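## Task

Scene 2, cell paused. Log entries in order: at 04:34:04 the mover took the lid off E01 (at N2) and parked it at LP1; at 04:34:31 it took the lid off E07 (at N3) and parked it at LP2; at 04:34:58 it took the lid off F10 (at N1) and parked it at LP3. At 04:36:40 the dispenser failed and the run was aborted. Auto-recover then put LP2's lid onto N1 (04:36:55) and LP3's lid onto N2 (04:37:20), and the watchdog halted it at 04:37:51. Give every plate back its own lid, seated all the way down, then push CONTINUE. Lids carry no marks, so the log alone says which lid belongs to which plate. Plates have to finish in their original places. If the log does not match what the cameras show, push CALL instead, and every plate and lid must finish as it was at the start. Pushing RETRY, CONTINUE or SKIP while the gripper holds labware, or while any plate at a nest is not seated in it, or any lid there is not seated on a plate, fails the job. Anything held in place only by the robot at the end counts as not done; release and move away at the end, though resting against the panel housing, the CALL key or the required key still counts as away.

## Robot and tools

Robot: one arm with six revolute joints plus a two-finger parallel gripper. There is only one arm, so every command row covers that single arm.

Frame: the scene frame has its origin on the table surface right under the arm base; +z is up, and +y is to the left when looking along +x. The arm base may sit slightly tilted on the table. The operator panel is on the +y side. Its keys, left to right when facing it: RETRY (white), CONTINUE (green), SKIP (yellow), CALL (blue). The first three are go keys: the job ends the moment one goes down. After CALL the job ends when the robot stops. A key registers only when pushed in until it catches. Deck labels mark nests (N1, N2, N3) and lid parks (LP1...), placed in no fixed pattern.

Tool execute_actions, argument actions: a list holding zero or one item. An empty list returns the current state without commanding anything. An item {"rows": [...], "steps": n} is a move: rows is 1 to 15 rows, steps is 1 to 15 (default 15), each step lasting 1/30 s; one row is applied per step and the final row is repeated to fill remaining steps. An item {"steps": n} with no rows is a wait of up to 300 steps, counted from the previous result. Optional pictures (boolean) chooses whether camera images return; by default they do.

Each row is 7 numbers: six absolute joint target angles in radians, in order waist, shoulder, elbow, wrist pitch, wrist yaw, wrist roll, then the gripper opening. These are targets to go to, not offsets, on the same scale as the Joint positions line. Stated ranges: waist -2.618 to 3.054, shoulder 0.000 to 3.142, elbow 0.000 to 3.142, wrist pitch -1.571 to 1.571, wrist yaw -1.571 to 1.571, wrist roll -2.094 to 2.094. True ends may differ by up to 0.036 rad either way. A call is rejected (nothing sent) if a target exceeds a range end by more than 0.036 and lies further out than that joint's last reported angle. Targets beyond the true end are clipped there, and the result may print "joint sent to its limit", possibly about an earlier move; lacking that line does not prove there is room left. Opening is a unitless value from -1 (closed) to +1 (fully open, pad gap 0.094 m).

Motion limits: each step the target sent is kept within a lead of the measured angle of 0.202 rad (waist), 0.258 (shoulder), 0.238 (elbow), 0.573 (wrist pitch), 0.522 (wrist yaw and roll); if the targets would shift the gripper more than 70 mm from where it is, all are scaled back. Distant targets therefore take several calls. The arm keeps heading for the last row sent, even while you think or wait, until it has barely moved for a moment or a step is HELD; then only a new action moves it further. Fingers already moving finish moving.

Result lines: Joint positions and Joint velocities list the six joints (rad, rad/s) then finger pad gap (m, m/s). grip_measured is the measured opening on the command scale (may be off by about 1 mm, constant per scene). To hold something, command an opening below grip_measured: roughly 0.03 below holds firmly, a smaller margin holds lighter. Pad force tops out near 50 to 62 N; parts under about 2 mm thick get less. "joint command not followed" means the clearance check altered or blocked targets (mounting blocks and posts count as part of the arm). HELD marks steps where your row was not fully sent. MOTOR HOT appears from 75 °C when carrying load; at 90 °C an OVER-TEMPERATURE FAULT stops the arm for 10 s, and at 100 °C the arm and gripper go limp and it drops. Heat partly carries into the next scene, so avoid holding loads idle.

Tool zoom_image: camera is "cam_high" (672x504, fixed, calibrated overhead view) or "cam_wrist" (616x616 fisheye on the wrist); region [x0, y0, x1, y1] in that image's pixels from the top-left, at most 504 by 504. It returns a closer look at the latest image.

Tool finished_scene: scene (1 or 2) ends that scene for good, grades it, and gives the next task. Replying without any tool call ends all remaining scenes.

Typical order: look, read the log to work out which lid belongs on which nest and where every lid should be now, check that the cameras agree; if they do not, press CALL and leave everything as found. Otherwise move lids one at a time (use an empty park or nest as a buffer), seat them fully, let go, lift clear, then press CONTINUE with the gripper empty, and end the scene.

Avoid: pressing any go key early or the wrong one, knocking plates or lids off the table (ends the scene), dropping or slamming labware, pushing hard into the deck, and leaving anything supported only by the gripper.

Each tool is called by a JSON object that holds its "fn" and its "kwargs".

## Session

{"fn": "execute_actions", "kwargs": {"actions": []}}

Scene clock: 0.00 s of 9600.00 s.
grip_measured=+1.000
Joint positions: [-0.37   2.056  0.84   0.708  0.918  2.015  0.094]
Joint velocities: [ 0.002 -0.022  0.007 -0.037 -0.022  0.066  0.   ]

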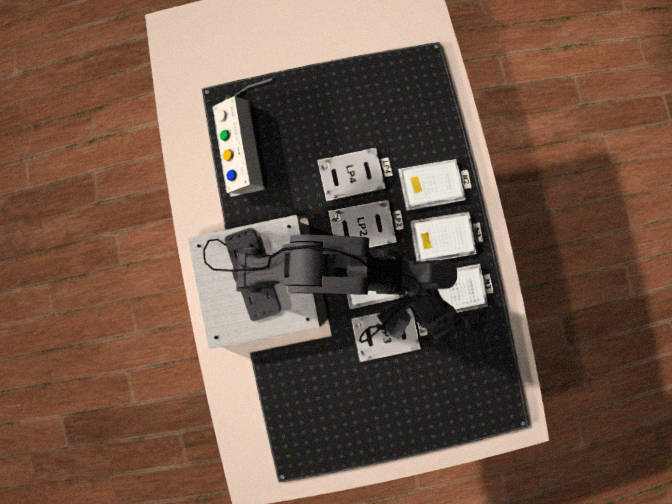

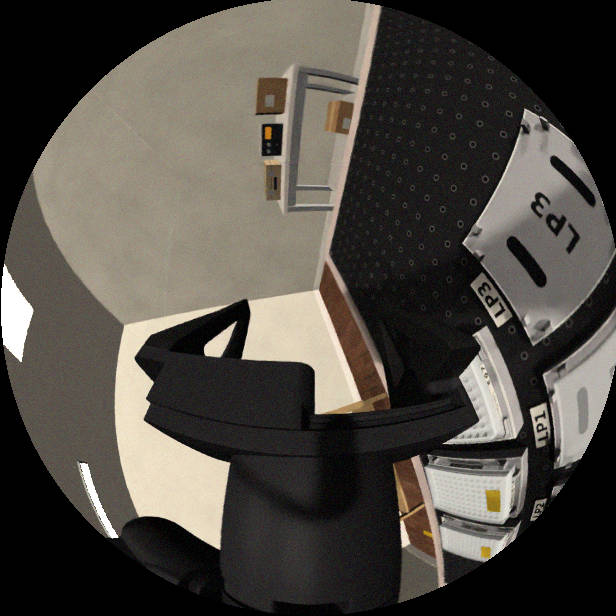

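{"fn": "zoom_image", "kwargs": {"camera": "cam_high", "region": [300, 140, 520, 370]}}

{"fn": "zoom_image", "kwargs": {"camera": "cam_wrist", "region": [400, 300, 616, 600]}}

Region (300, 140, 520, 370) of cam_high's 672x504 image, scaled by 2.191, with more detail than that image has; it fills the left 482 columns of this view, and the rest is white.

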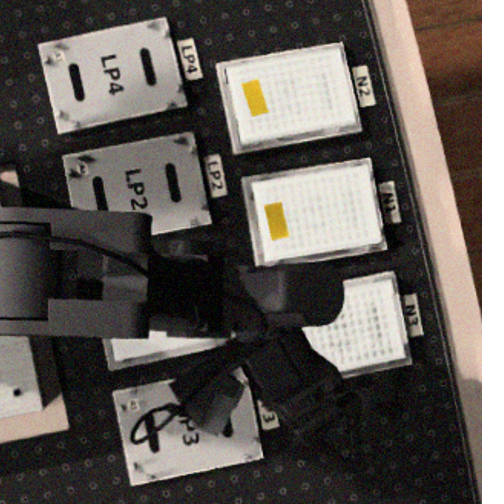

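Region (400, 300, 616, 600) of cam_wrist's 616x616 image, scaled by 1.680, with more detail than that image has; it fills the left 363 columns of this view, and the rest is white.

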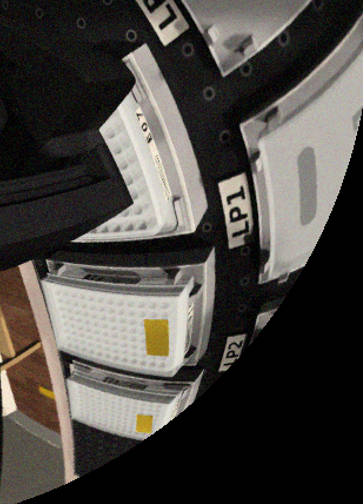

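{"fn": "zoom_image", "kwargs": {"camera": "cam_wrist", "region": [420, 440, 540, 570]}}

Region (420, 440, 540, 570) of cam_wrist's 616x616 image, scaled by 3.877, with more detail than that image has; it fills the left 465 columns of this view, and the rest is white.

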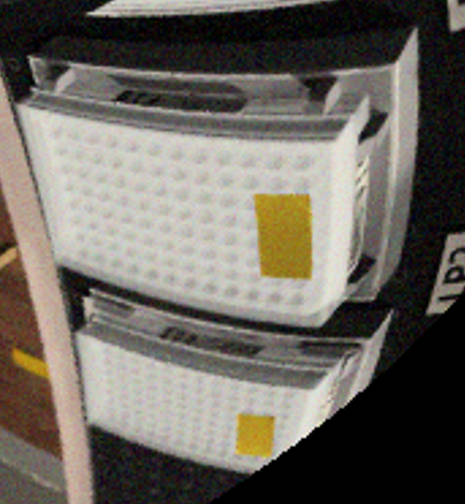

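{"fn": "execute_actions", "kwargs": {"actions": [{"rows": [[-0.370,2.056,0.861,0.699,0.915,2.009,1],[-0.370,2.056,0.862,0.696,0.913,2.006,1],[-0.369,2.055,0.865,0.691,0.911,2.002,1],[-0.368,2.055,0.869,0.684,0.909,1.996,1],[-0.367,2.054,0.874,0.676,0.905,1.988,1],[-0.366,2.053,0.881,0.665,0.901,1.979,1],[-0.365,2.052,0.888,0.652,0.895,1.967,1],[-0.364,2.051,0.897,0.638,0.890,1.954,1],[-0.362,2.050,0.906,0.622,0.883,1.940,1],[-0.360,2.048,0.917,0.604,0.875,1.923,1],[-0.358,2.047,0.928,0.584,0.867,1.906,1],[-0.356,2.046,0.941,0.563,0.858,1.886,1],[-0.353,2.044,0.954,0.540,0.849,1.865,1],[-0.351,2.043,0.969,0.516,0.839,1.843,1],[-0.348,2.042,0.984,0.490,0.828,1.819,1]], "steps": 15}], "pictures": false}}

{"fn": "execute_actions", "kwargs": {"actions": [{"rows": [[-0.345,2.041,1.000,0.463,0.816,1.793,1],[-0.342,2.040,1.018,0.434,0.804,1.767,1],[-0.338,2.039,1.035,0.404,0.791,1.739,1],[-0.335,2.039,1.054,0.373,0.778,1.709,1],[-0.331,2.038,1.073,0.341,0.764,1.679,1],[-0.328,2.038,1.093,0.308,0.749,1.647,1],[-0.324,2.039,1.113,0.274,0.734,1.614,1],[-0.320,2.039,1.134,0.239,0.719,1.580,1],[-0.316,2.040,1.156,0.203,0.703,1.545,1],[-0.312,2.042,1.178,0.166,0.686,1.510,1],[-0.307,2.044,1.200,0.129,0.669,1.473,1],[-0.303,2.046,1.223,0.092,0.652,1.435,1],[-0.299,2.049,1.246,0.054,0.635,1.397,1],[-0.294,2.052,1.269,0.015,0.617,1.358,1],[-0.290,2.056,1.293,-0.023,0.599,1.318,1]], "steps": 15}], "pictures": false}}

{"fn": "execute_actions", "kwargs": {"actions": [{"rows": [[-0.285,2.060,1.317,-0.062,0.581,1.278,1],[-0.280,2.065,1.341,-0.101,0.562,1.238,1],[-0.275,2.071,1.364,-0.140,0.543,1.197,1],[-0.271,2.077,1.388,-0.179,0.524,1.155,1],[-0.266,2.083,1.412,-0.218,0.505,1.114,1],[-0.261,2.090,1.436,-0.257,0.486,1.072,1],[-0.256,2.098,1.460,-0.295,0.467,1.030,1],[-0.251,2.106,1.484,-0.333,0.448,0.988,1],[-0.246,2.114,1.507,-0.371,0.429,0.946,1],[-0.241,2.124,1.530,-0.408,0.410,0.904,1],[-0.236,2.133,1.553,-0.445,0.391,0.863,1],[-0.232,2.143,1.576,-0.481,0.372,0.821,1],[-0.227,2.154,1.598,-0.516,0.353,0.780,1],[-0.222,2.164,1.620,-0.551,0.334,0.740,1],[-0.217,2.176,1.641,-0.585,0.316,0.700,1]], "steps": 15}], "pictures": false}}

{"fn": "execute_actions", "kwargs": {"actions": [{"rows": [[-0.213,2.187,1.662,-0.618,0.298,0.660,1],[-0.208,2.199,1.683,-0.650,0.280,0.621,1],[-0.204,2.211,1.703,-0.682,0.263,0.583,1],[-0.200,2.223,1.722,-0.712,0.246,0.545,1],[-0.195,2.235,1.741,-0.742,0.229,0.509,1],[-0.191,2.248,1.760,-0.771,0.212,0.473,1],[-0.187,2.260,1.778,-0.798,0.196,0.438,1],[-0.183,2.273,1.795,-0.825,0.181,0.404,1],[-0.179,2.285,1.811,-0.850,0.166,0.371,1],[-0.176,2.297,1.827,-0.875,0.151,0.339,1],[-0.172,2.309,1.842,-0.898,0.137,0.309,1],[-0.169,2.321,1.857,-0.920,0.124,0.279,1],[-0.165,2.333,1.871,-0.941,0.111,0.251,1],[-0.162,2.344,1.884,-0.961,0.099,0.225,1],[-0.159,2.355,1.896,-0.980,0.087,0.199,1]], "steps": 15}], "pictures": false}}

{"fn": "execute_actions", "kwargs": {"actions": [{"rows": [[-0.156,2.365,1.908,-0.998,0.076,0.175,1],[-0.154,2.375,1.918,-1.014,0.066,0.153,1],[-0.151,2.385,1.928,-1.029,0.057,0.132,1],[-0.149,2.394,1.938,-1.043,0.048,0.112,1],[-0.147,2.402,1.946,-1.056,0.040,0.095,1],[-0.145,2.409,1.954,-1.068,0.032,0.078,1],[-0.143,2.416,1.961,-1.078,0.025,0.064,1],[-0.142,2.422,1.967,-1.087,0.020,0.051,1],[-0.141,2.428,1.972,-1.095,0.014,0.039,1],[-0.140,2.432,1.977,-1.102,0.010,0.030,1],[-0.139,2.436,1.980,-1.107,0.006,0.022,1],[-0.138,2.439,1.983,-1.112,0.004,0.016,1],[-0.137,2.441,1.985,-1.115,0.002,0.012,1],[-0.137,2.443,1.987,-1.116,0.0,0.009,1],[-0.137,2.443,1.987,-1.117,0.0,0.008,1]], "steps": 15}], "pictures": false}}

{"fn": "execute_actions", "kwargs": {"actions": [{"steps": 15}]}}

{"fn": "zoom_image", "kwargs": {"camera": "cam_wrist", "region": [200, 200, 430, 370]}}

{"fn": "zoom_image", "kwargs": {"camera": "cam_wrist", "region": [90, 190, 270, 370]}}

Scene clock: 77.83 s of 9600.00 s.
grip_measured=+1.000
Joint positions: [-0.364  2.056  0.935  0.592  0.862  1.908  0.094]
Joint velocities: [ 0.071 -0.002  0.403 -0.608 -0.271 -0.52   0.   ]
Steps of this call (steps 1 to 90: nothing new was sent; then 74.33 s passed at rest; steps 91 to 105: all 15 steps of this action). Readings (joint positions):
91: [-0.370 2.056 0.840 0.708 0.917 2.015]
92: [-0.370 2.056 0.840 0.708 0.916 2.015]
94: [-0.370 2.056 0.840 0.708 0.914 2.014]
98: [-0.370 2.056 0.857 0.688 0.904 1.997]
105: the state above

Scene clock: 78.33 s of 9600.00 s.
grip_measured=+1.000
Joint positions: [-0.307  2.056  1.229  0.149  0.665  1.483  0.094]
Joint velocities: [ 0.159 -0.007  0.672 -1.033 -0.476 -0.974  0.   ]
Steps of this call (steps 1 to 15: all 15 steps of this action). Readings (joint positions):
1: [-0.361 2.056 0.950 0.571 0.853 1.889]
2: [-0.358 2.056 0.966 0.549 0.843 1.868]
4: [-0.350 2.056 0.999 0.500 0.822 1.823]
8: [-0.336 2.056 1.076 0.387 0.773 1.716]
15: the state above

Scene clock: 78.83 s of 9600.00 s.
grip_measured=+1.000
Joint positions: [-0.234  2.146  1.582 -0.411  0.392  0.88   0.094]
Joint velocities: [ 0.149  0.344  0.593 -1.062 -0.505 -1.15   0.   ]
Steps of this call (steps 1 to 15: all 15 steps of this action). Readings (joint positions):
1: [-0.302 2.056 1.253 0.112 0.649 1.446]
2: [-0.297 2.056 1.276 0.075 0.631 1.408]
4: [-0.288 2.057 1.324 0.000 0.596 1.331]
8: [-0.268 2.076 1.424 -0.148 0.524 1.170]
15: the state above

Scene clock: 79.33 s of 9600.00 s.
grip_measured=+1.000
Joint positions: [-0.172  2.329  1.848 -0.867  0.145  0.331  0.094]
Joint velocities: [ 0.076  0.32   0.383 -0.608 -0.432 -0.872  0.   ]
Steps of this call (steps 1 to 15: all 15 steps of this action). Readings (joint positions):
1: [-0.229 2.159 1.603 -0.447 0.373 0.839]
2: [-0.224 2.170 1.623 -0.483 0.355 0.798]
4: [-0.215 2.195 1.664 -0.553 0.319 0.718]
8: [-0.198 2.245 1.739 -0.681 0.250 0.565]
15: the state above

Scene clock: 79.83 s of 9600.00 s.
grip_measured=+1.000
Joint positions: [-0.145  2.438  1.955 -1.083  0.019  0.045  0.094]
Joint velocities: [ 0.032  0.042  0.042 -0.095 -0.095 -0.242  0.   ]
Steps of this call (steps 1 to 15: all 15 steps of this action). Readings (joint positions):
1: [-0.169 2.341 1.861 -0.890 0.132 0.301]
2: [-0.166 2.352 1.872 -0.911 0.119 0.274]
4: [-0.160 2.373 1.894 -0.951 0.097 0.222]
8: [-0.152 2.407 1.927 -1.016 0.058 0.136]
15: the state above

Scene clock: 80.33 s of 9600.00 s.
grip_measured=+1.000
Joint positions: [-0.144  2.439  1.959 -1.104  0.007  0.015  0.094]
Joint velocities: [ 0.012 -0.002 -0.007  0.007  0.022  0.022  0.   ]
Steps of this call (steps 1 to 15: the robot went on to your last target). Readings (joint positions):
1: [-0.144 2.439 1.956 -1.087 0.016 0.039]
2: [-0.144 2.439 1.957 -1.091 0.014 0.034]
4: [-0.144 2.439 1.958 -1.096 0.011 0.027]
8: [-0.144 2.439 1.959 -1.101 0.008 0.019]
15: the state above

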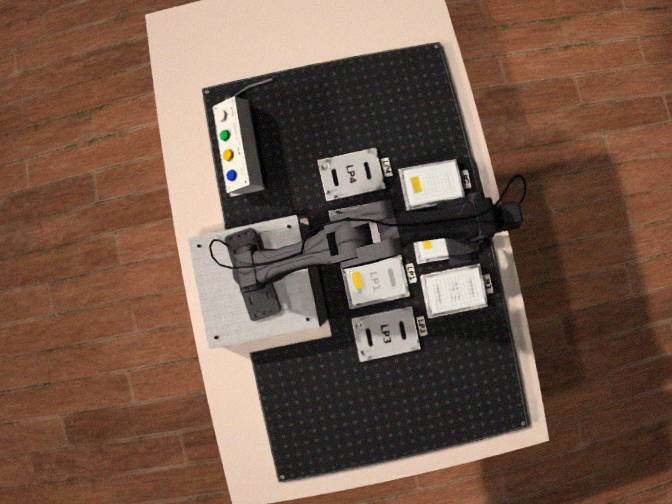

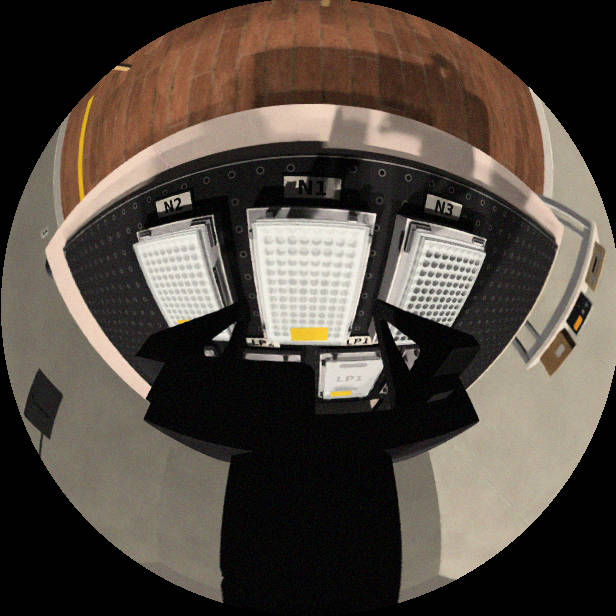

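Region (200, 200, 430, 370) of cam_wrist's 616x616 image, scaled by 2.191, with more detail than that image has; it fills the top 373 rows of this view, and the rest is white.

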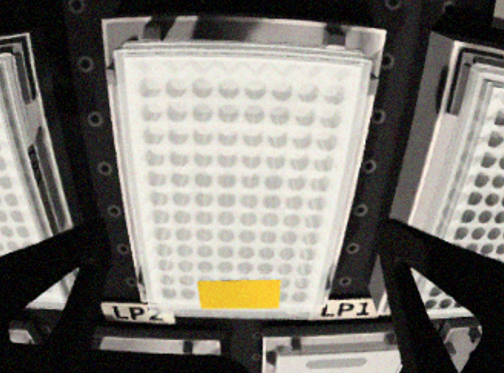

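Region (90, 190, 270, 370) of cam_wrist's 616x616 image, scaled by 2.800, with more detail than that image has.

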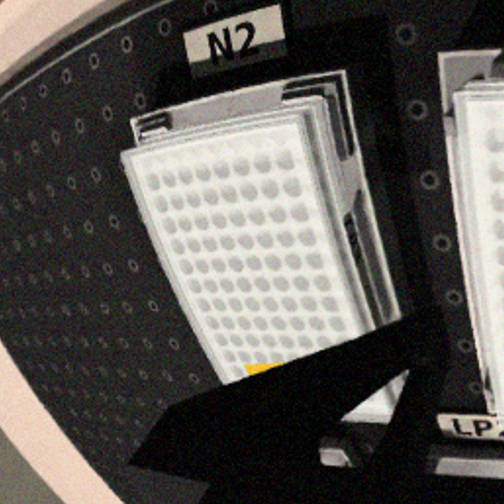

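{"fn": "zoom_image", "kwargs": {"camera": "cam_wrist", "region": [195, 250, 245, 310]}}

{"fn": "zoom_image", "kwargs": {"camera": "cam_wrist", "region": [370, 210, 490, 340]}}

Region (195, 250, 245, 310) of cam_wrist's 616x616 image, scaled by 8.400, with more detail than that image has.

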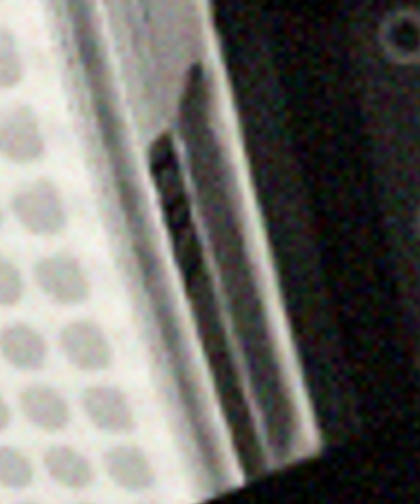

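Region (370, 210, 490, 340) of cam_wrist's 616x616 image, scaled by 3.877, with more detail than that image has; it fills the left 465 columns of this view, and the rest is white.

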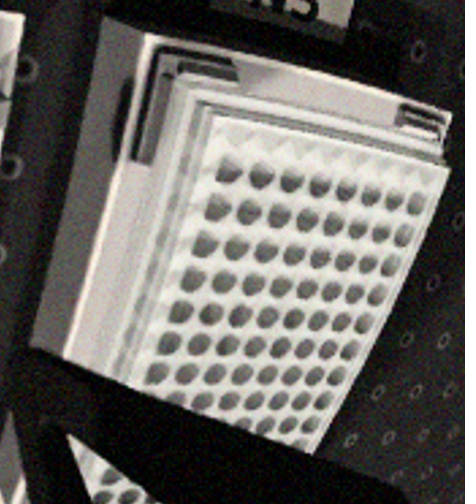

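{"fn": "execute_actions", "kwargs": {"actions": [{"rows": [[-0.144,2.443,1.952,-1.088,0.004,0.025,1],[-0.144,2.443,1.949,-1.084,0.004,0.030,1],[-0.144,2.443,1.945,-1.079,0.004,0.035,1],[-0.144,2.443,1.940,-1.073,0.004,0.040,1],[-0.144,2.443,1.934,-1.066,0.004,0.045,1],[-0.144,2.443,1.927,-1.058,0.004,0.050,1],[-0.144,2.443,1.920,-1.050,0.004,0.054,1],[-0.144,2.443,1.913,-1.042,0.004,0.057,1],[-0.144,2.443,1.906,-1.034,0.004,0.057,1],[-0.144,2.443,1.899,-1.026,0.004,0.057,1],[-0.144,2.443,1.892,-1.018,0.004,0.057,1],[-0.144,2.443,1.886,-1.010,0.004,0.057,1],[-0.144,2.443,1.880,-1.003,0.004,0.057,1],[-0.144,2.443,1.875,-0.997,0.004,0.057,1],[-0.144,2.443,1.871,-0.992,0.004,0.057,1]], "steps": 15}], "pictures": false}}

{"fn": "execute_actions", "kwargs": {"actions": [{"rows": [[-0.144,2.443,1.868,-0.989,0.004,0.057,1],[-0.144,2.443,1.867,-0.987,0.004,0.057,1],[-0.144,2.443,1.866,-0.986,0.004,0.057,1]], "steps": 15}]}}

{"fn": "zoom_image", "kwargs": {"camera": "cam_wrist", "region": [200, 200, 430, 370]}}

{"fn": "zoom_image", "kwargs": {"camera": "cam_wrist", "region": [130, 210, 240, 320]}}

Scene clock: 93.70 s of 9600.00 s.
grip_measured=+1.000
Joint positions: [-0.144  2.439  1.886 -1.038  0.007  0.048  0.094]
Joint velocities: [ 0.002 -0.002 -0.144  0.183 -0.066  0.066  0.   ]
Steps of this call (steps 1 to 15: the robot went on to your last target; steps 16 to 90: nothing new was sent; then 9.87 s passed at rest; steps 91 to 105: all 15 steps of this action). Readings (joint positions):
91: [-0.144 2.439 1.959 -1.104 0.007 0.015]
92: [-0.144 2.439 1.959 -1.104 0.007 0.016]
94: [-0.144 2.439 1.958 -1.101 0.007 0.021]
98: [-0.144 2.439 1.936 -1.080 0.007 0.036]
105: the state above

Scene clock: 94.20 s of 9600.00 s.
grip_measured=+1.000
Joint positions: [-0.144  2.439  1.874 -1.005  0.007  0.051  0.094]
Joint velocities: [ 0.002 -0.002  0.002  0.081  0.022 -0.007  0.   ]
Steps of this call (steps 1 to 15: all 15 steps of this action). Readings (joint positions):
1: [-0.144 2.439 1.882 -1.032 0.007 0.048]
2: [-0.144 2.439 1.878 -1.028 0.007 0.049]
4: [-0.144 2.439 1.875 -1.020 0.007 0.050]
8: [-0.144 2.439 1.874 -1.010 0.007 0.050]
15: the state above

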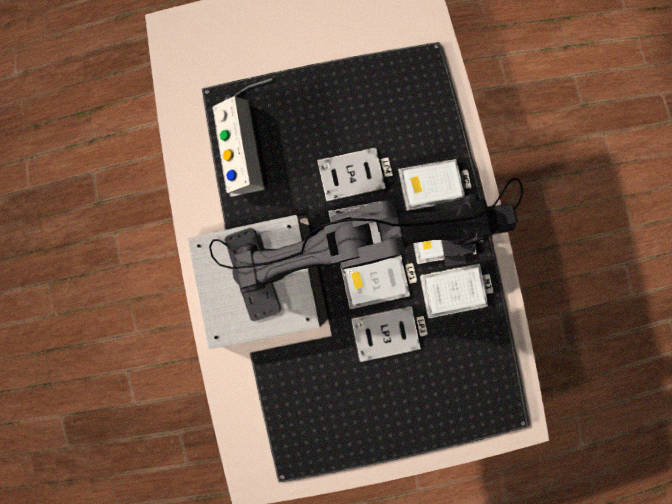

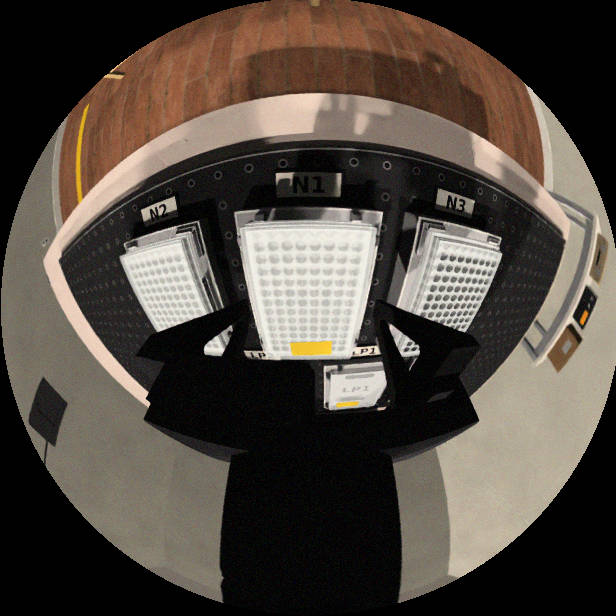

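Region (200, 200, 430, 370) of cam_wrist's 616x616 image, scaled by 2.191, with more detail than that image has; it fills the top 373 rows of this view, and the rest is white.

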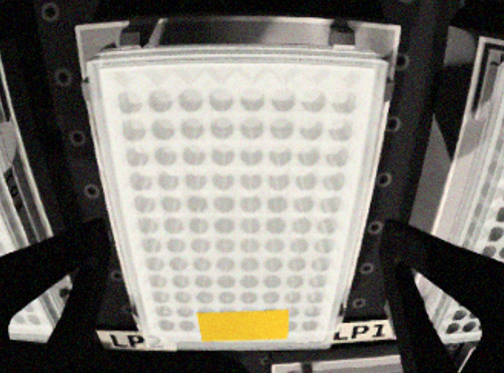

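Region (130, 210, 240, 320) of cam_wrist's 616x616 image, scaled by 4.582, with more detail than that image has.

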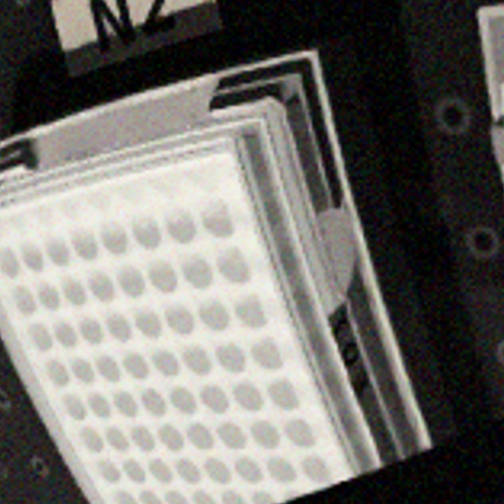

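{"fn": "execute_actions", "kwargs": {"actions": [{"rows": [[-0.144,2.443,1.866,-0.988,0.000,0.055,1],[-0.144,2.443,1.863,-0.986,-0.003,0.055,1],[-0.144,2.443,1.860,-0.983,-0.006,0.055,1],[-0.144,2.443,1.857,-0.980,-0.008,0.055,1],[-0.144,2.443,1.854,-0.977,-0.010,0.055,1],[-0.144,2.443,1.851,-0.974,-0.011,0.055,1],[-0.144,2.443,1.848,-0.971,-0.011,0.055,1],[-0.144,2.443,1.845,-0.968,-0.011,0.055,1],[-0.144,2.443,1.842,-0.965,-0.011,0.055,1],[-0.144,2.443,1.840,-0.962,-0.011,0.055,1],[-0.144,2.443,1.838,-0.959,-0.011,0.055,1],[-0.144,2.443,1.836,-0.957,-0.011,0.055,1],[-0.144,2.443,1.835,-0.955,-0.011,0.055,1],[-0.144,2.443,1.834,-0.954,-0.011,0.055,1],[-0.144,2.443,1.834,-0.954,-0.011,0.055,1]], "steps": 15}], "pictures": false}}

{"fn": "execute_actions", "kwargs": {"actions": [{"steps": 12}]}}

{"fn": "zoom_image", "kwargs": {"camera": "cam_wrist", "region": [200, 200, 430, 370]}}

{"fn": "zoom_image", "kwargs": {"camera": "cam_wrist", "region": [170, 250, 230, 320]}}

Scene clock: 104.30 s of 9600.00 s.
grip_measured=+1.000
Joint positions: [-0.144  2.439  1.843 -0.98  -0.003  0.051  0.094]
Joint velocities: [-0.017  0.007 -0.017  0.037  0.022  0.066  0.   ]
Steps of this call (steps 1 to 15: the robot went on to your last target; steps 16 to 90: nothing new was sent; then 6.60 s passed at rest; steps 91 to 105: all 15 steps of this action). Readings (joint positions):
91: [-0.144 2.439 1.874 -1.004 0.007 0.051]
92: [-0.144 2.439 1.874 -1.004 0.007 0.051]
94: [-0.144 2.439 1.874 -1.003 0.004 0.051]
98: [-0.144 2.439 1.862 -0.993 -0.001 0.051]
105: the state above

Scene clock: 104.70 s of 9600.00 s.
grip_measured=+1.000
Joint positions: [-0.144  2.439  1.842 -0.972 -0.004  0.051  0.094]
Joint velocities: [-0.017  0.017 -0.012 -0.007  0.037  0.037  0.   ]
Steps of this call (steps 1 to 12: the robot went on to your last target). Readings (joint positions):
1: [-0.144 2.439 1.842 -0.979 -0.003 0.051]
2: [-0.144 2.439 1.842 -0.978 -0.004 0.051]
4: [-0.144 2.439 1.842 -0.975 -0.004 0.051]
8: [-0.144 2.439 1.842 -0.973 -0.004 0.051]
12: the state above

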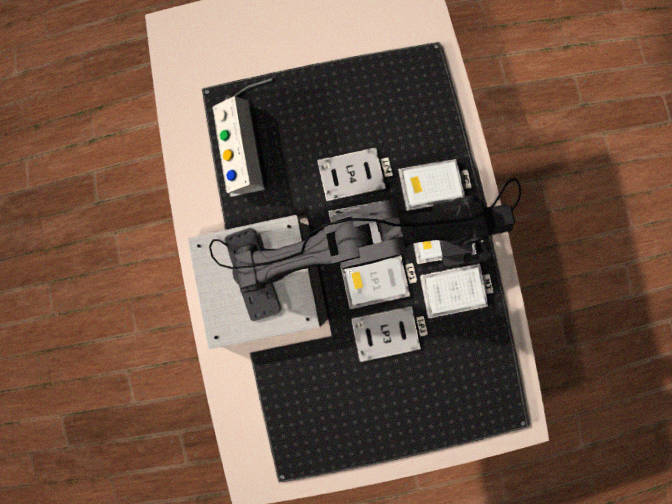

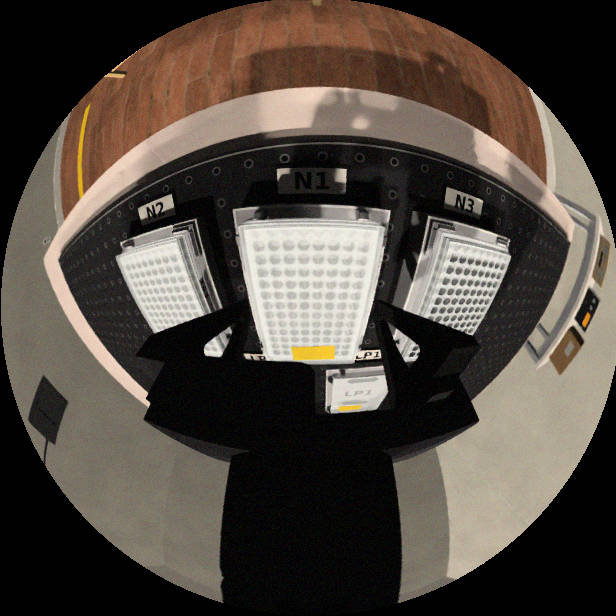

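Region (200, 200, 430, 370) of cam_wrist's 616x616 image, scaled by 2.191, with more detail than that image has; it fills the top 373 rows of this view, and the rest is white.

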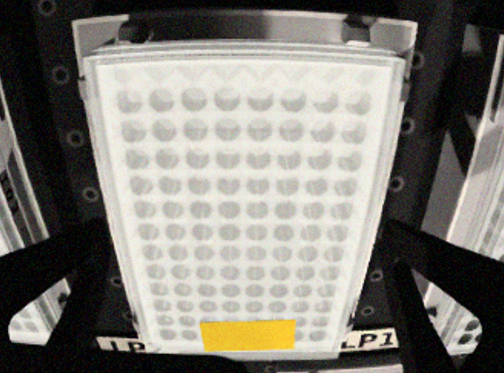

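Region (170, 250, 230, 320) of cam_wrist's 616x616 image, scaled by 7.200, with more detail than that image has; it fills the left 432 columns of this view, and the rest is white.

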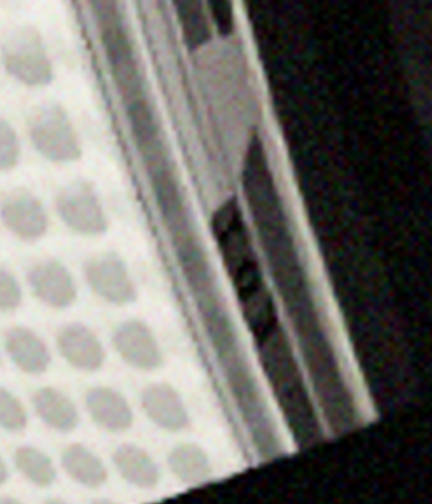

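{"fn": "execute_actions", "kwargs": {"actions": [{"rows": [[-0.144,2.443,1.840,-0.965,-0.006,0.053,0.96],[-0.144,2.443,1.840,-0.965,-0.006,0.053,0.93],[-0.144,2.443,1.840,-0.965,-0.006,0.053,0.90],[-0.144,2.443,1.840,-0.965,-0.006,0.053,0.87],[-0.144,2.443,1.840,-0.965,-0.006,0.053,0.85],[-0.144,2.443,1.840,-0.965,-0.006,0.053,0.83],[-0.144,2.443,1.840,-0.965,-0.006,0.053,0.82],[-0.144,2.443,1.840,-0.965,-0.006,0.053,0.81],[-0.144,2.443,1.840,-0.965,-0.006,0.053,0.80],[-0.144,2.443,1.840,-0.965,-0.006,0.053,0.79],[-0.144,2.443,1.840,-0.965,-0.006,0.053,0.78],[-0.144,2.443,1.840,-0.965,-0.006,0.053,0.77],[-0.144,2.443,1.840,-0.965,-0.006,0.053,0.76],[-0.144,2.443,1.840,-0.965,-0.006,0.053,0.75],[-0.144,2.443,1.840,-0.965,-0.006,0.053,0.74]], "steps": 15}]}}

{"fn": "zoom_image", "kwargs": {"camera": "cam_wrist", "region": [200, 200, 430, 370]}}

Scene clock: 110.23 s of 9600.00 s.
grip_measured=+0.763
Joint positions: [-0.144  2.439  1.842 -0.972 -0.004  0.051  0.083]
Joint velocities: [-0.002 -0.017 -0.012 -0.066 -0.051  0.081 -0.006]
Steps of this call (steps 1 to 15: the robot went on to your last target; steps 16 to 90: nothing new was sent; then 2.03 s passed at rest; steps 91 to 105: all 15 steps of this action). Readings (joint positions):
91: [-0.144 2.439 1.842 -0.972 -0.004 0.051]
92: [-0.144 2.439 1.842 -0.972 -0.004 0.051]
94: [-0.144 2.439 1.842 -0.972 -0.004 0.051]
98: [-0.144 2.439 1.842 -0.972 -0.004 0.051]
105: the state above

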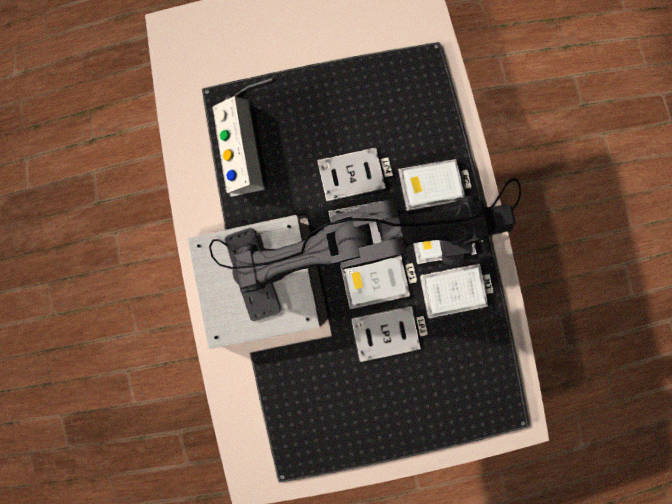

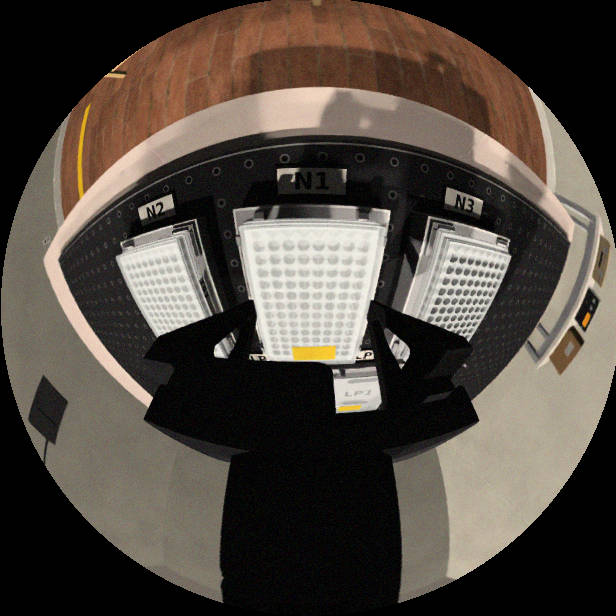

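Region (200, 200, 430, 370) of cam_wrist's 616x616 image, scaled by 2.191, with more detail than that image has; it fills the top 373 rows of this view, and the rest is white.

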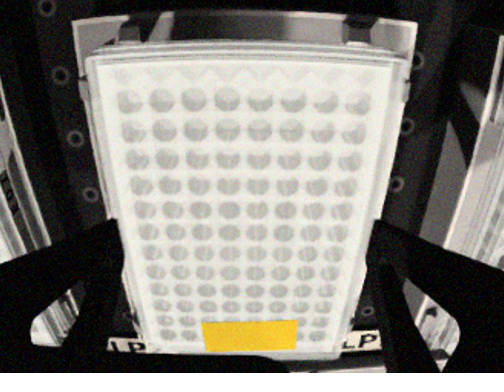

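{"fn": "execute_actions", "kwargs": {"actions": [{"rows": [[-0.144,2.443,1.865,-0.993,-0.006,0.051,0.73],[-0.144,2.443,1.868,-0.996,-0.006,0.051,0.73],[-0.144,2.443,1.873,-1.001,-0.006,0.051,0.73],[-0.144,2.443,1.879,-1.008,-0.006,0.051,0.73],[-0.144,2.443,1.887,-1.017,-0.006,0.051,0.73],[-0.144,2.443,1.896,-1.026,-0.006,0.051,0.73],[-0.144,2.443,1.906,-1.036,-0.006,0.051,0.73],[-0.144,2.443,1.915,-1.046,-0.006,0.051,0.73],[-0.144,2.443,1.925,-1.056,-0.006,0.051,0.73],[-0.145,2.443,1.934,-1.066,-0.006,0.050,0.73],[-0.146,2.444,1.943,-1.074,-0.006,0.049,0.73],[-0.149,2.445,1.951,-1.082,-0.006,0.046,0.73],[-0.153,2.446,1.958,-1.087,-0.006,0.043,0.73],[-0.157,2.447,1.963,-1.091,-0.006,0.038,0.73],[-0.163,2.449,1.967,-1.093,-0.006,0.032,0.73]], "steps": 15}], "pictures": false}}

{"fn": "execute_actions", "kwargs": {"actions": [{"rows": [[-0.169,2.451,1.971,-1.095,-0.006,0.026,0.73],[-0.177,2.454,1.975,-1.096,-0.006,0.018,0.73],[-0.185,2.457,1.980,-1.097,-0.006,0.010,0.73],[-0.194,2.460,1.985,-1.099,-0.006,0.001,0.73],[-0.204,2.463,1.990,-1.101,-0.006,-0.008,0.73],[-0.215,2.467,1.996,-1.103,-0.006,-0.019,0.73],[-0.225,2.470,2.002,-1.104,-0.006,-0.029,0.73],[-0.237,2.474,2.008,-1.106,-0.006,-0.040,0.73],[-0.249,2.478,2.014,-1.109,-0.006,-0.052,0.73],[-0.261,2.482,2.021,-1.111,-0.006,-0.064,0.73],[-0.273,2.486,2.028,-1.113,-0.006,-0.076,0.73],[-0.285,2.490,2.035,-1.115,-0.006,-0.088,0.73],[-0.297,2.494,2.041,-1.117,-0.006,-0.100,0.73],[-0.309,2.498,2.048,-1.119,-0.006,-0.112,0.73],[-0.321,2.502,2.055,-1.121,-0.006,-0.124,0.73]], "steps": 15}], "pictures": false}}

{"fn": "execute_actions", "kwargs": {"actions": [{"rows": [[-0.333,2.506,2.061,-1.124,-0.006,-0.136,0.73],[-0.345,2.510,2.067,-1.126,-0.006,-0.147,0.73],[-0.356,2.514,2.073,-1.128,-0.006,-0.158,0.73],[-0.366,2.517,2.079,-1.129,-0.006,-0.168,0.73],[-0.376,2.520,2.084,-1.131,-0.006,-0.177,0.73],[-0.385,2.523,2.089,-1.133,-0.006,-0.186,0.73],[-0.393,2.526,2.094,-1.134,-0.006,-0.194,0.73],[-0.401,2.529,2.098,-1.135,-0.006,-0.202,0.73],[-0.407,2.531,2.102,-1.137,-0.006,-0.208,0.73],[-0.413,2.533,2.105,-1.138,-0.006,-0.214,0.73],[-0.417,2.534,2.107,-1.138,-0.006,-0.219,0.73],[-0.421,2.535,2.109,-1.139,-0.006,-0.222,0.73],[-0.424,2.536,2.111,-1.140,-0.006,-0.225,0.73],[-0.425,2.537,2.112,-1.140,-0.006,-0.226,0.73],[-0.426,2.537,2.112,-1.140,-0.006,-0.227,0.73]], "steps": 15}], "pictures": false}}

{"fn": "execute_actions", "kwargs": {"actions": [{"steps": 15}]}}

{"fn": "zoom_image", "kwargs": {"camera": "cam_wrist", "region": [200, 200, 430, 370]}}

{"fn": "zoom_image", "kwargs": {"camera": "cam_wrist", "region": [130, 210, 250, 330]}}

Scene clock: 143.97 s of 9600.00 s.
grip_measured=+0.763
Joint positions: [-0.146  2.439  1.933 -1.054 -0.004  0.048  0.083]
Joint velocities: [-0.037 -0.007  0.178 -0.198  0.022 -0.007  0.001]
Steps of this call (steps 1 to 15: the robot went on to your last target; steps 16 to 90: nothing new was sent; then 30.23 s passed at rest; steps 91 to 105: all 15 steps of this action). Readings (joint positions):
91: [-0.144 2.439 1.842 -0.972 -0.004 0.051]
92: [-0.144 2.439 1.842 -0.974 -0.004 0.051]
94: [-0.144 2.439 1.844 -0.977 -0.004 0.051]
98: [-0.144 2.439 1.869 -1.004 -0.004 0.051]
105: the state above

Scene clock: 144.47 s of 9600.00 s.
grip_measured=+0.763
Joint positions: [-0.294  2.492  2.015 -1.099 -0.005 -0.071  0.083]
Joint velocities: [-0.339  0.125  0.193 -0.066 -0.037 -0.374  0.   ]
Steps of this call (steps 1 to 15: all 15 steps of this action). Readings (joint positions):
1: [-0.147 2.439 1.938 -1.059 -0.004 0.045]
2: [-0.151 2.439 1.942 -1.063 -0.004 0.041]
4: [-0.161 2.442 1.951 -1.071 -0.005 0.031]
8: [-0.202 2.457 1.972 -1.082 -0.005 0.001]
15: the state above

Scene clock: 144.97 s of 9600.00 s.
grip_measured=+0.763
Joint positions: [-0.423  2.531  2.082 -1.122 -0.005 -0.203  0.083]
Joint velocities: [-0.051  0.022  0.017  0.037  0.007 -0.051 -0.   ]
Steps of this call (steps 1 to 15: all 15 steps of this action). Readings (joint positions):
1: [-0.307 2.497 2.021 -1.101 -0.005 -0.082]
2: [-0.319 2.500 2.027 -1.103 -0.005 -0.093]
4: [-0.342 2.507 2.040 -1.107 -0.005 -0.116]
8: [-0.383 2.518 2.063 -1.114 -0.005 -0.156]
15: the state above

Scene clock: 145.47 s of 9600.00 s.
grip_measured=+0.763
Joint positions: [-0.424  2.532  2.083 -1.127 -0.005 -0.22   0.083]
Joint velocities: [-0.007  0.002 -0.002 -0.007 -0.051  0.037 -0.001]
Steps of this call (steps 1 to 15: the robot went on to your last target). Readings (joint positions):
1: [-0.424 2.531 2.083 -1.123 -0.005 -0.206]
2: [-0.424 2.531 2.083 -1.124 -0.005 -0.209]
4: [-0.424 2.532 2.083 -1.125 -0.005 -0.213]
8: [-0.424 2.532 2.083 -1.126 -0.005 -0.218]
15: the state above

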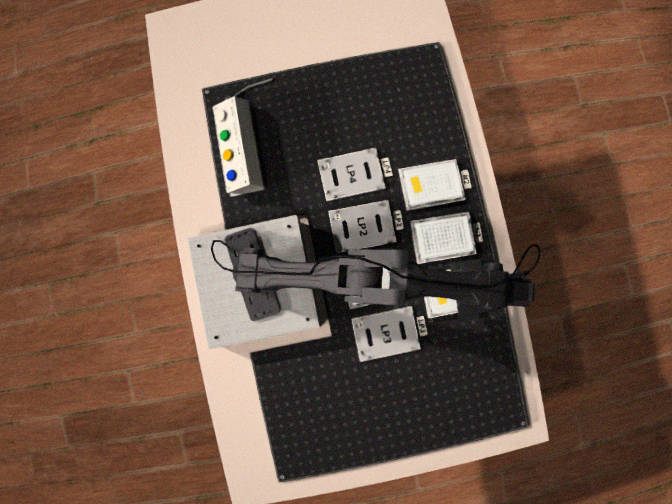

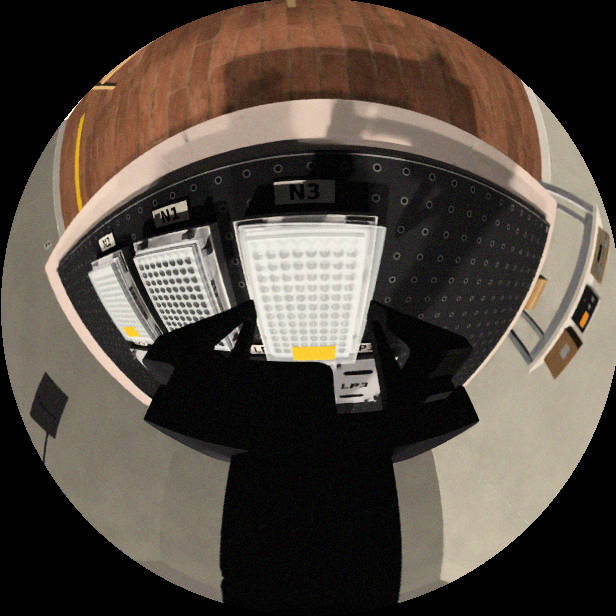

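Region (200, 200, 430, 370) of cam_wrist's 616x616 image, scaled by 2.191, with more detail than that image has; it fills the top 373 rows of this view, and the rest is white.

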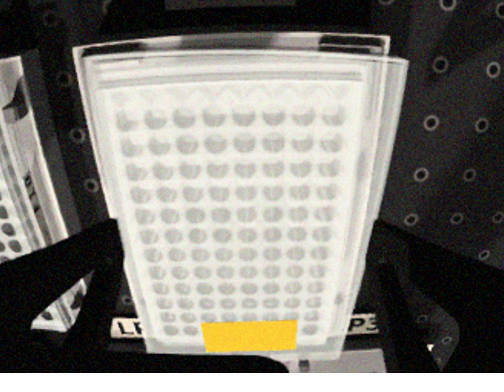

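Region (130, 210, 250, 330) of cam_wrist's 616x616 image, scaled by 4.200, with more detail than that image has.

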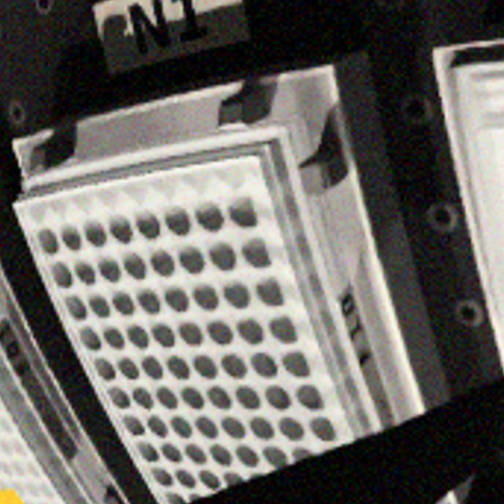

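{"fn": "execute_actions", "kwargs": {"actions": []}}

Scene clock: 153.13 s of 9600.00 s.
grip_measured=+0.763
Joint positions: [-0.424  2.532  2.083 -1.127 -0.005 -0.22   0.083]
Joint velocities: [-0.012 -0.002 -0.007  0.007  0.037  0.051  0.   ]
Steps of this call (steps 1 to 15: the robot went on to your last target; steps 16 to 90: nothing new was sent; then 4.67 s passed at rest). Readings (joint positions):
1: [-0.424 2.532 2.083 -1.127 -0.005 -0.220]
2: [-0.424 2.532 2.083 -1.127 -0.005 -0.220]
4: [-0.424 2.532 2.083 -1.127 -0.005 -0.220]
8: [-0.424 2.532 2.083 -1.127 -0.005 -0.220]
90: the state above
The arm was judged still, so your last target was given up. Only a new action makes it travel on or press farther. Fingers that are still opening or closing keep moving.

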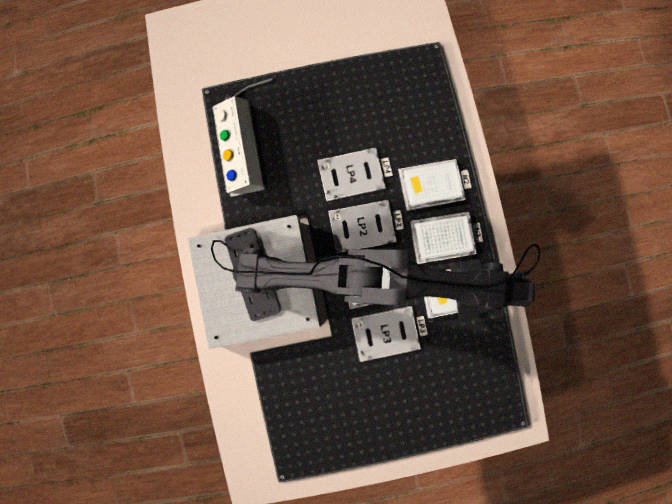

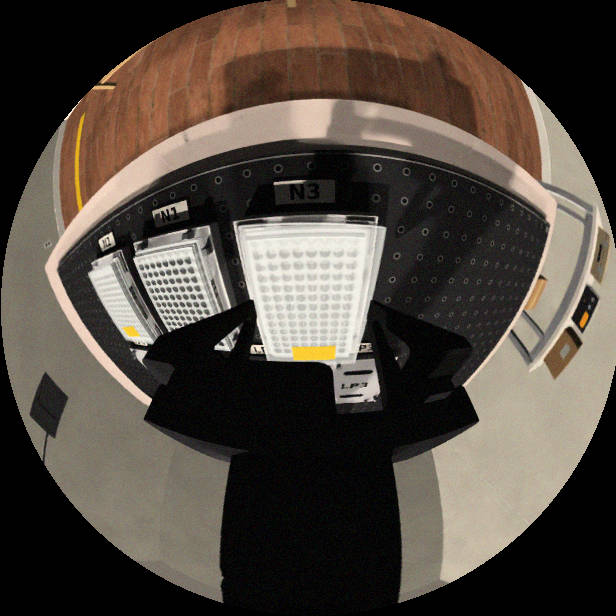

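{"fn": "execute_actions", "kwargs": {"actions": [{"rows": [[-0.424,2.525,2.083,-1.127,-0.005,-0.225,0.73],[-0.424,2.515,2.083,-1.125,-0.005,-0.232,0.73],[-0.424,2.503,2.083,-1.122,-0.005,-0.240,0.73],[-0.424,2.493,2.080,-1.118,-0.005,-0.248,0.73],[-0.424,2.486,2.075,-1.113,-0.005,-0.255,0.73],[-0.424,2.482,2.068,-1.108,-0.005,-0.260,0.73],[-0.424,2.480,2.061,-1.102,-0.005,-0.263,0.73],[-0.424,2.480,2.054,-1.097,-0.005,-0.264,0.73],[-0.424,2.480,2.047,-1.092,-0.005,-0.264,0.73],[-0.424,2.480,2.041,-1.088,-0.005,-0.264,0.73],[-0.424,2.480,2.036,-1.086,-0.005,-0.264,0.73],[-0.424,2.480,2.033,-1.085,-0.005,-0.264,0.73]], "steps": 15}], "pictures": false}}

{"fn": "execute_actions", "kwargs": {"actions": [{"steps": 12}]}}

{"fn": "zoom_image", "kwargs": {"camera": "cam_wrist", "region": [200, 200, 430, 370]}}

Scene clock: 174.93 s of 9600.00 s.
grip_measured=+0.763
Joint positions: [-0.424  2.514  2.042 -1.108 -0.005 -0.255  0.083]
Joint velocities: [ 0.012  0.002 -0.061  0.007  0.066 -0.007  0.001]
Steps of this call (steps 1 to 90: nothing new was sent; then 18.30 s passed at rest; steps 91 to 105: all 15 steps of this action). Readings (joint positions):
91: [-0.424 2.532 2.083 -1.127 -0.005 -0.220]
92: [-0.424 2.532 2.083 -1.127 -0.005 -0.222]
94: [-0.424 2.532 2.083 -1.127 -0.005 -0.227]
98: [-0.424 2.524 2.072 -1.122 -0.005 -0.243]
105: the state above

Scene clock: 175.33 s of 9600.00 s.
grip_measured=+0.763
Joint positions: [-0.424  2.514  2.04  -1.103 -0.005 -0.258  0.083]
Joint velocities: [ 0.002 -0.002 -0.002 -0.007 -0.037 -0.007 -0.001]
Steps of this call (steps 1 to 12: the robot went on to your last target). Readings (joint positions):
1: [-0.424 2.514 2.040 -1.108 -0.005 -0.256]
2: [-0.424 2.514 2.040 -1.107 -0.005 -0.256]
4: [-0.424 2.514 2.040 -1.106 -0.005 -0.257]
8: [-0.424 2.514 2.040 -1.104 -0.005 -0.257]
12: the state above

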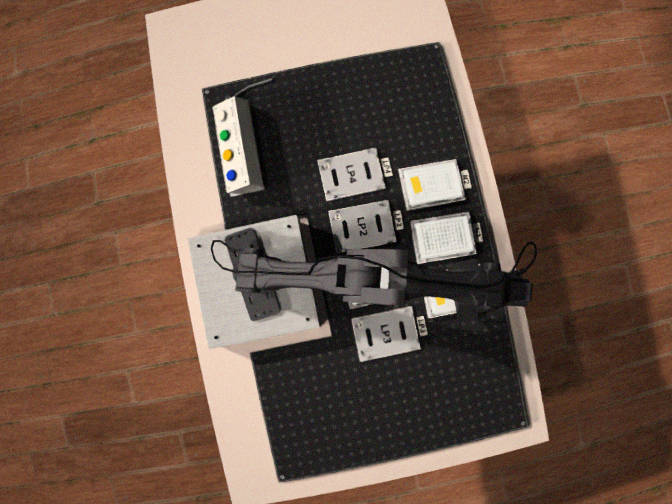

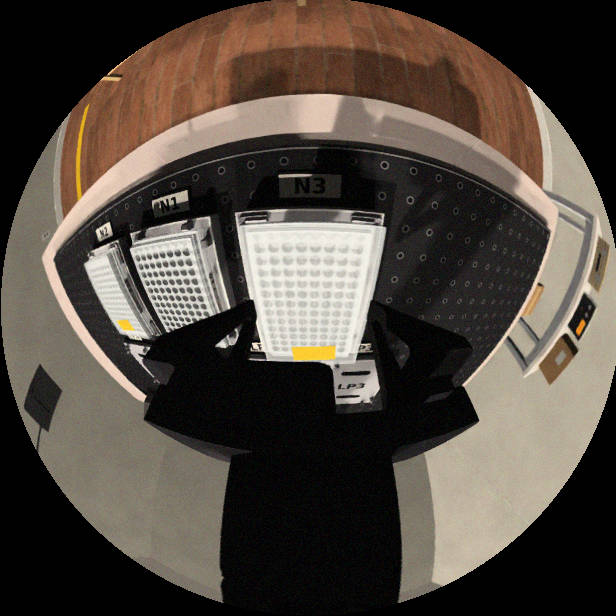

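Region (200, 200, 430, 370) of cam_wrist's 616x616 image, scaled by 2.191, with more detail than that image has; it fills the top 373 rows of this view, and the rest is white.

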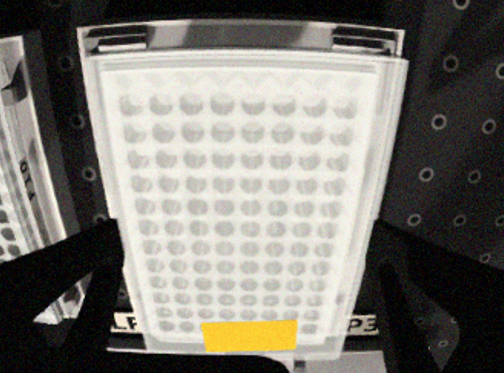

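{"fn": "execute_actions", "kwargs": {"actions": [{"rows": [[-0.424,2.495,2.033,-1.083,-0.010,-0.264,0.73],[-0.424,2.505,2.033,-1.080,-0.015,-0.264,0.73],[-0.424,2.512,2.033,-1.076,-0.020,-0.264,0.73],[-0.424,2.516,2.033,-1.072,-0.023,-0.264,0.73],[-0.424,2.516,2.032,-1.069,-0.023,-0.264,0.73],[-0.424,2.518,2.030,-1.066,-0.023,-0.264,0.73],[-0.424,2.520,2.028,-1.064,-0.023,-0.264,0.73],[-0.424,2.522,2.026,-1.062,-0.023,-0.264,0.73],[-0.424,2.524,2.024,-1.061,-0.023,-0.264,0.73],[-0.424,2.526,2.022,-1.060,-0.023,-0.264,0.73],[-0.424,2.526,2.021,-1.060,-0.023,-0.264,0.73]], "steps": 15}], "pictures": false}}

{"fn": "execute_actions", "kwargs": {"actions": [{"steps": 12}]}}

{"fn": "zoom_image", "kwargs": {"camera": "cam_wrist", "region": [200, 200, 430, 370]}}

Scene clock: 188.07 s of 9600.00 s.
grip_measured=+0.763
Joint positions: [-0.424  2.514  2.033 -1.078 -0.012 -0.258  0.083]
Joint velocities: [-0.012  0.007 -0.012 -0.022  0.022  0.007  0.001]
Steps of this call (steps 1 to 15: the robot went on to your last target; steps 16 to 90: nothing new was sent; then 9.23 s passed at rest; steps 91 to 105: all 15 steps of this action). Readings (joint positions):
91: [-0.424 2.514 2.040 -1.102 -0.005 -0.258]
92: [-0.424 2.514 2.040 -1.102 -0.005 -0.258]
94: [-0.424 2.514 2.040 -1.099 -0.007 -0.258]
98: [-0.424 2.514 2.040 -1.089 -0.011 -0.258]
105: the state above

Scene clock: 188.47 s of 9600.00 s.
grip_measured=+0.763
Joint positions: [-0.424  2.514  2.033 -1.078 -0.012 -0.258  0.083]
Joint velocities: [ 0.012 -0.012  0.002 -0.037  0.037 -0.081  0.   ]
Steps of this call (steps 1 to 12: the robot went on to your last target). Readings (joint positions):
1: [-0.424 2.514 2.033 -1.078 -0.012 -0.258]
2: [-0.424 2.514 2.033 -1.078 -0.012 -0.258]
4: [-0.424 2.514 2.033 -1.078 -0.012 -0.258]
8: [-0.424 2.514 2.033 -1.078 -0.012 -0.258]
12: the state above

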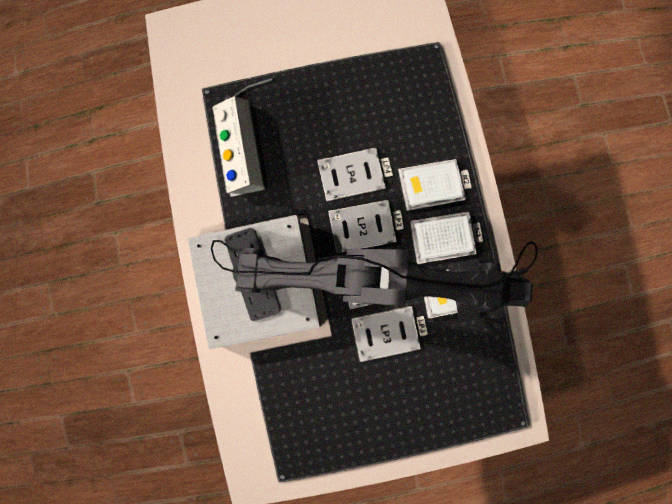

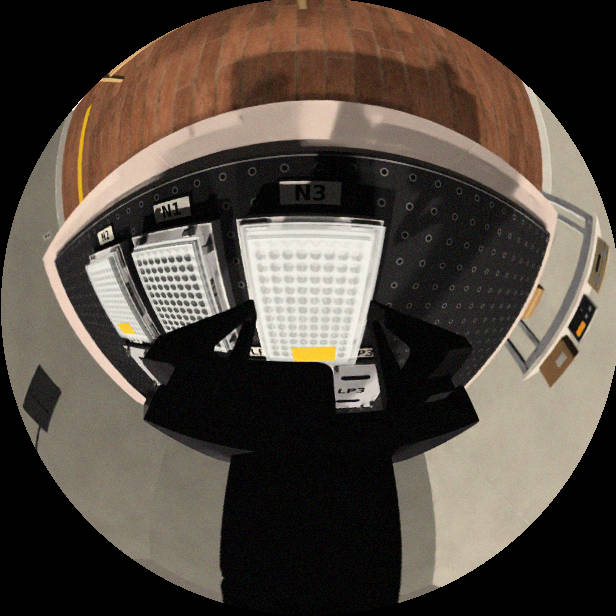

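Region (200, 200, 430, 370) of cam_wrist's 616x616 image, scaled by 2.191, with more detail than that image has; it fills the top 373 rows of this view, and the rest is white.

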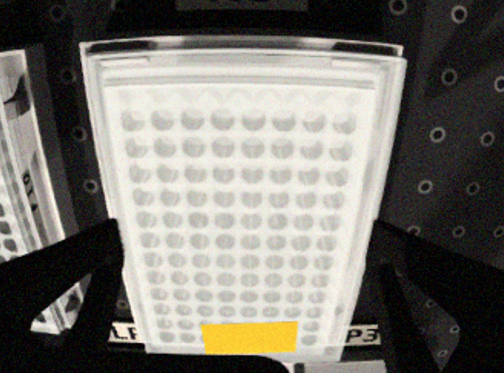

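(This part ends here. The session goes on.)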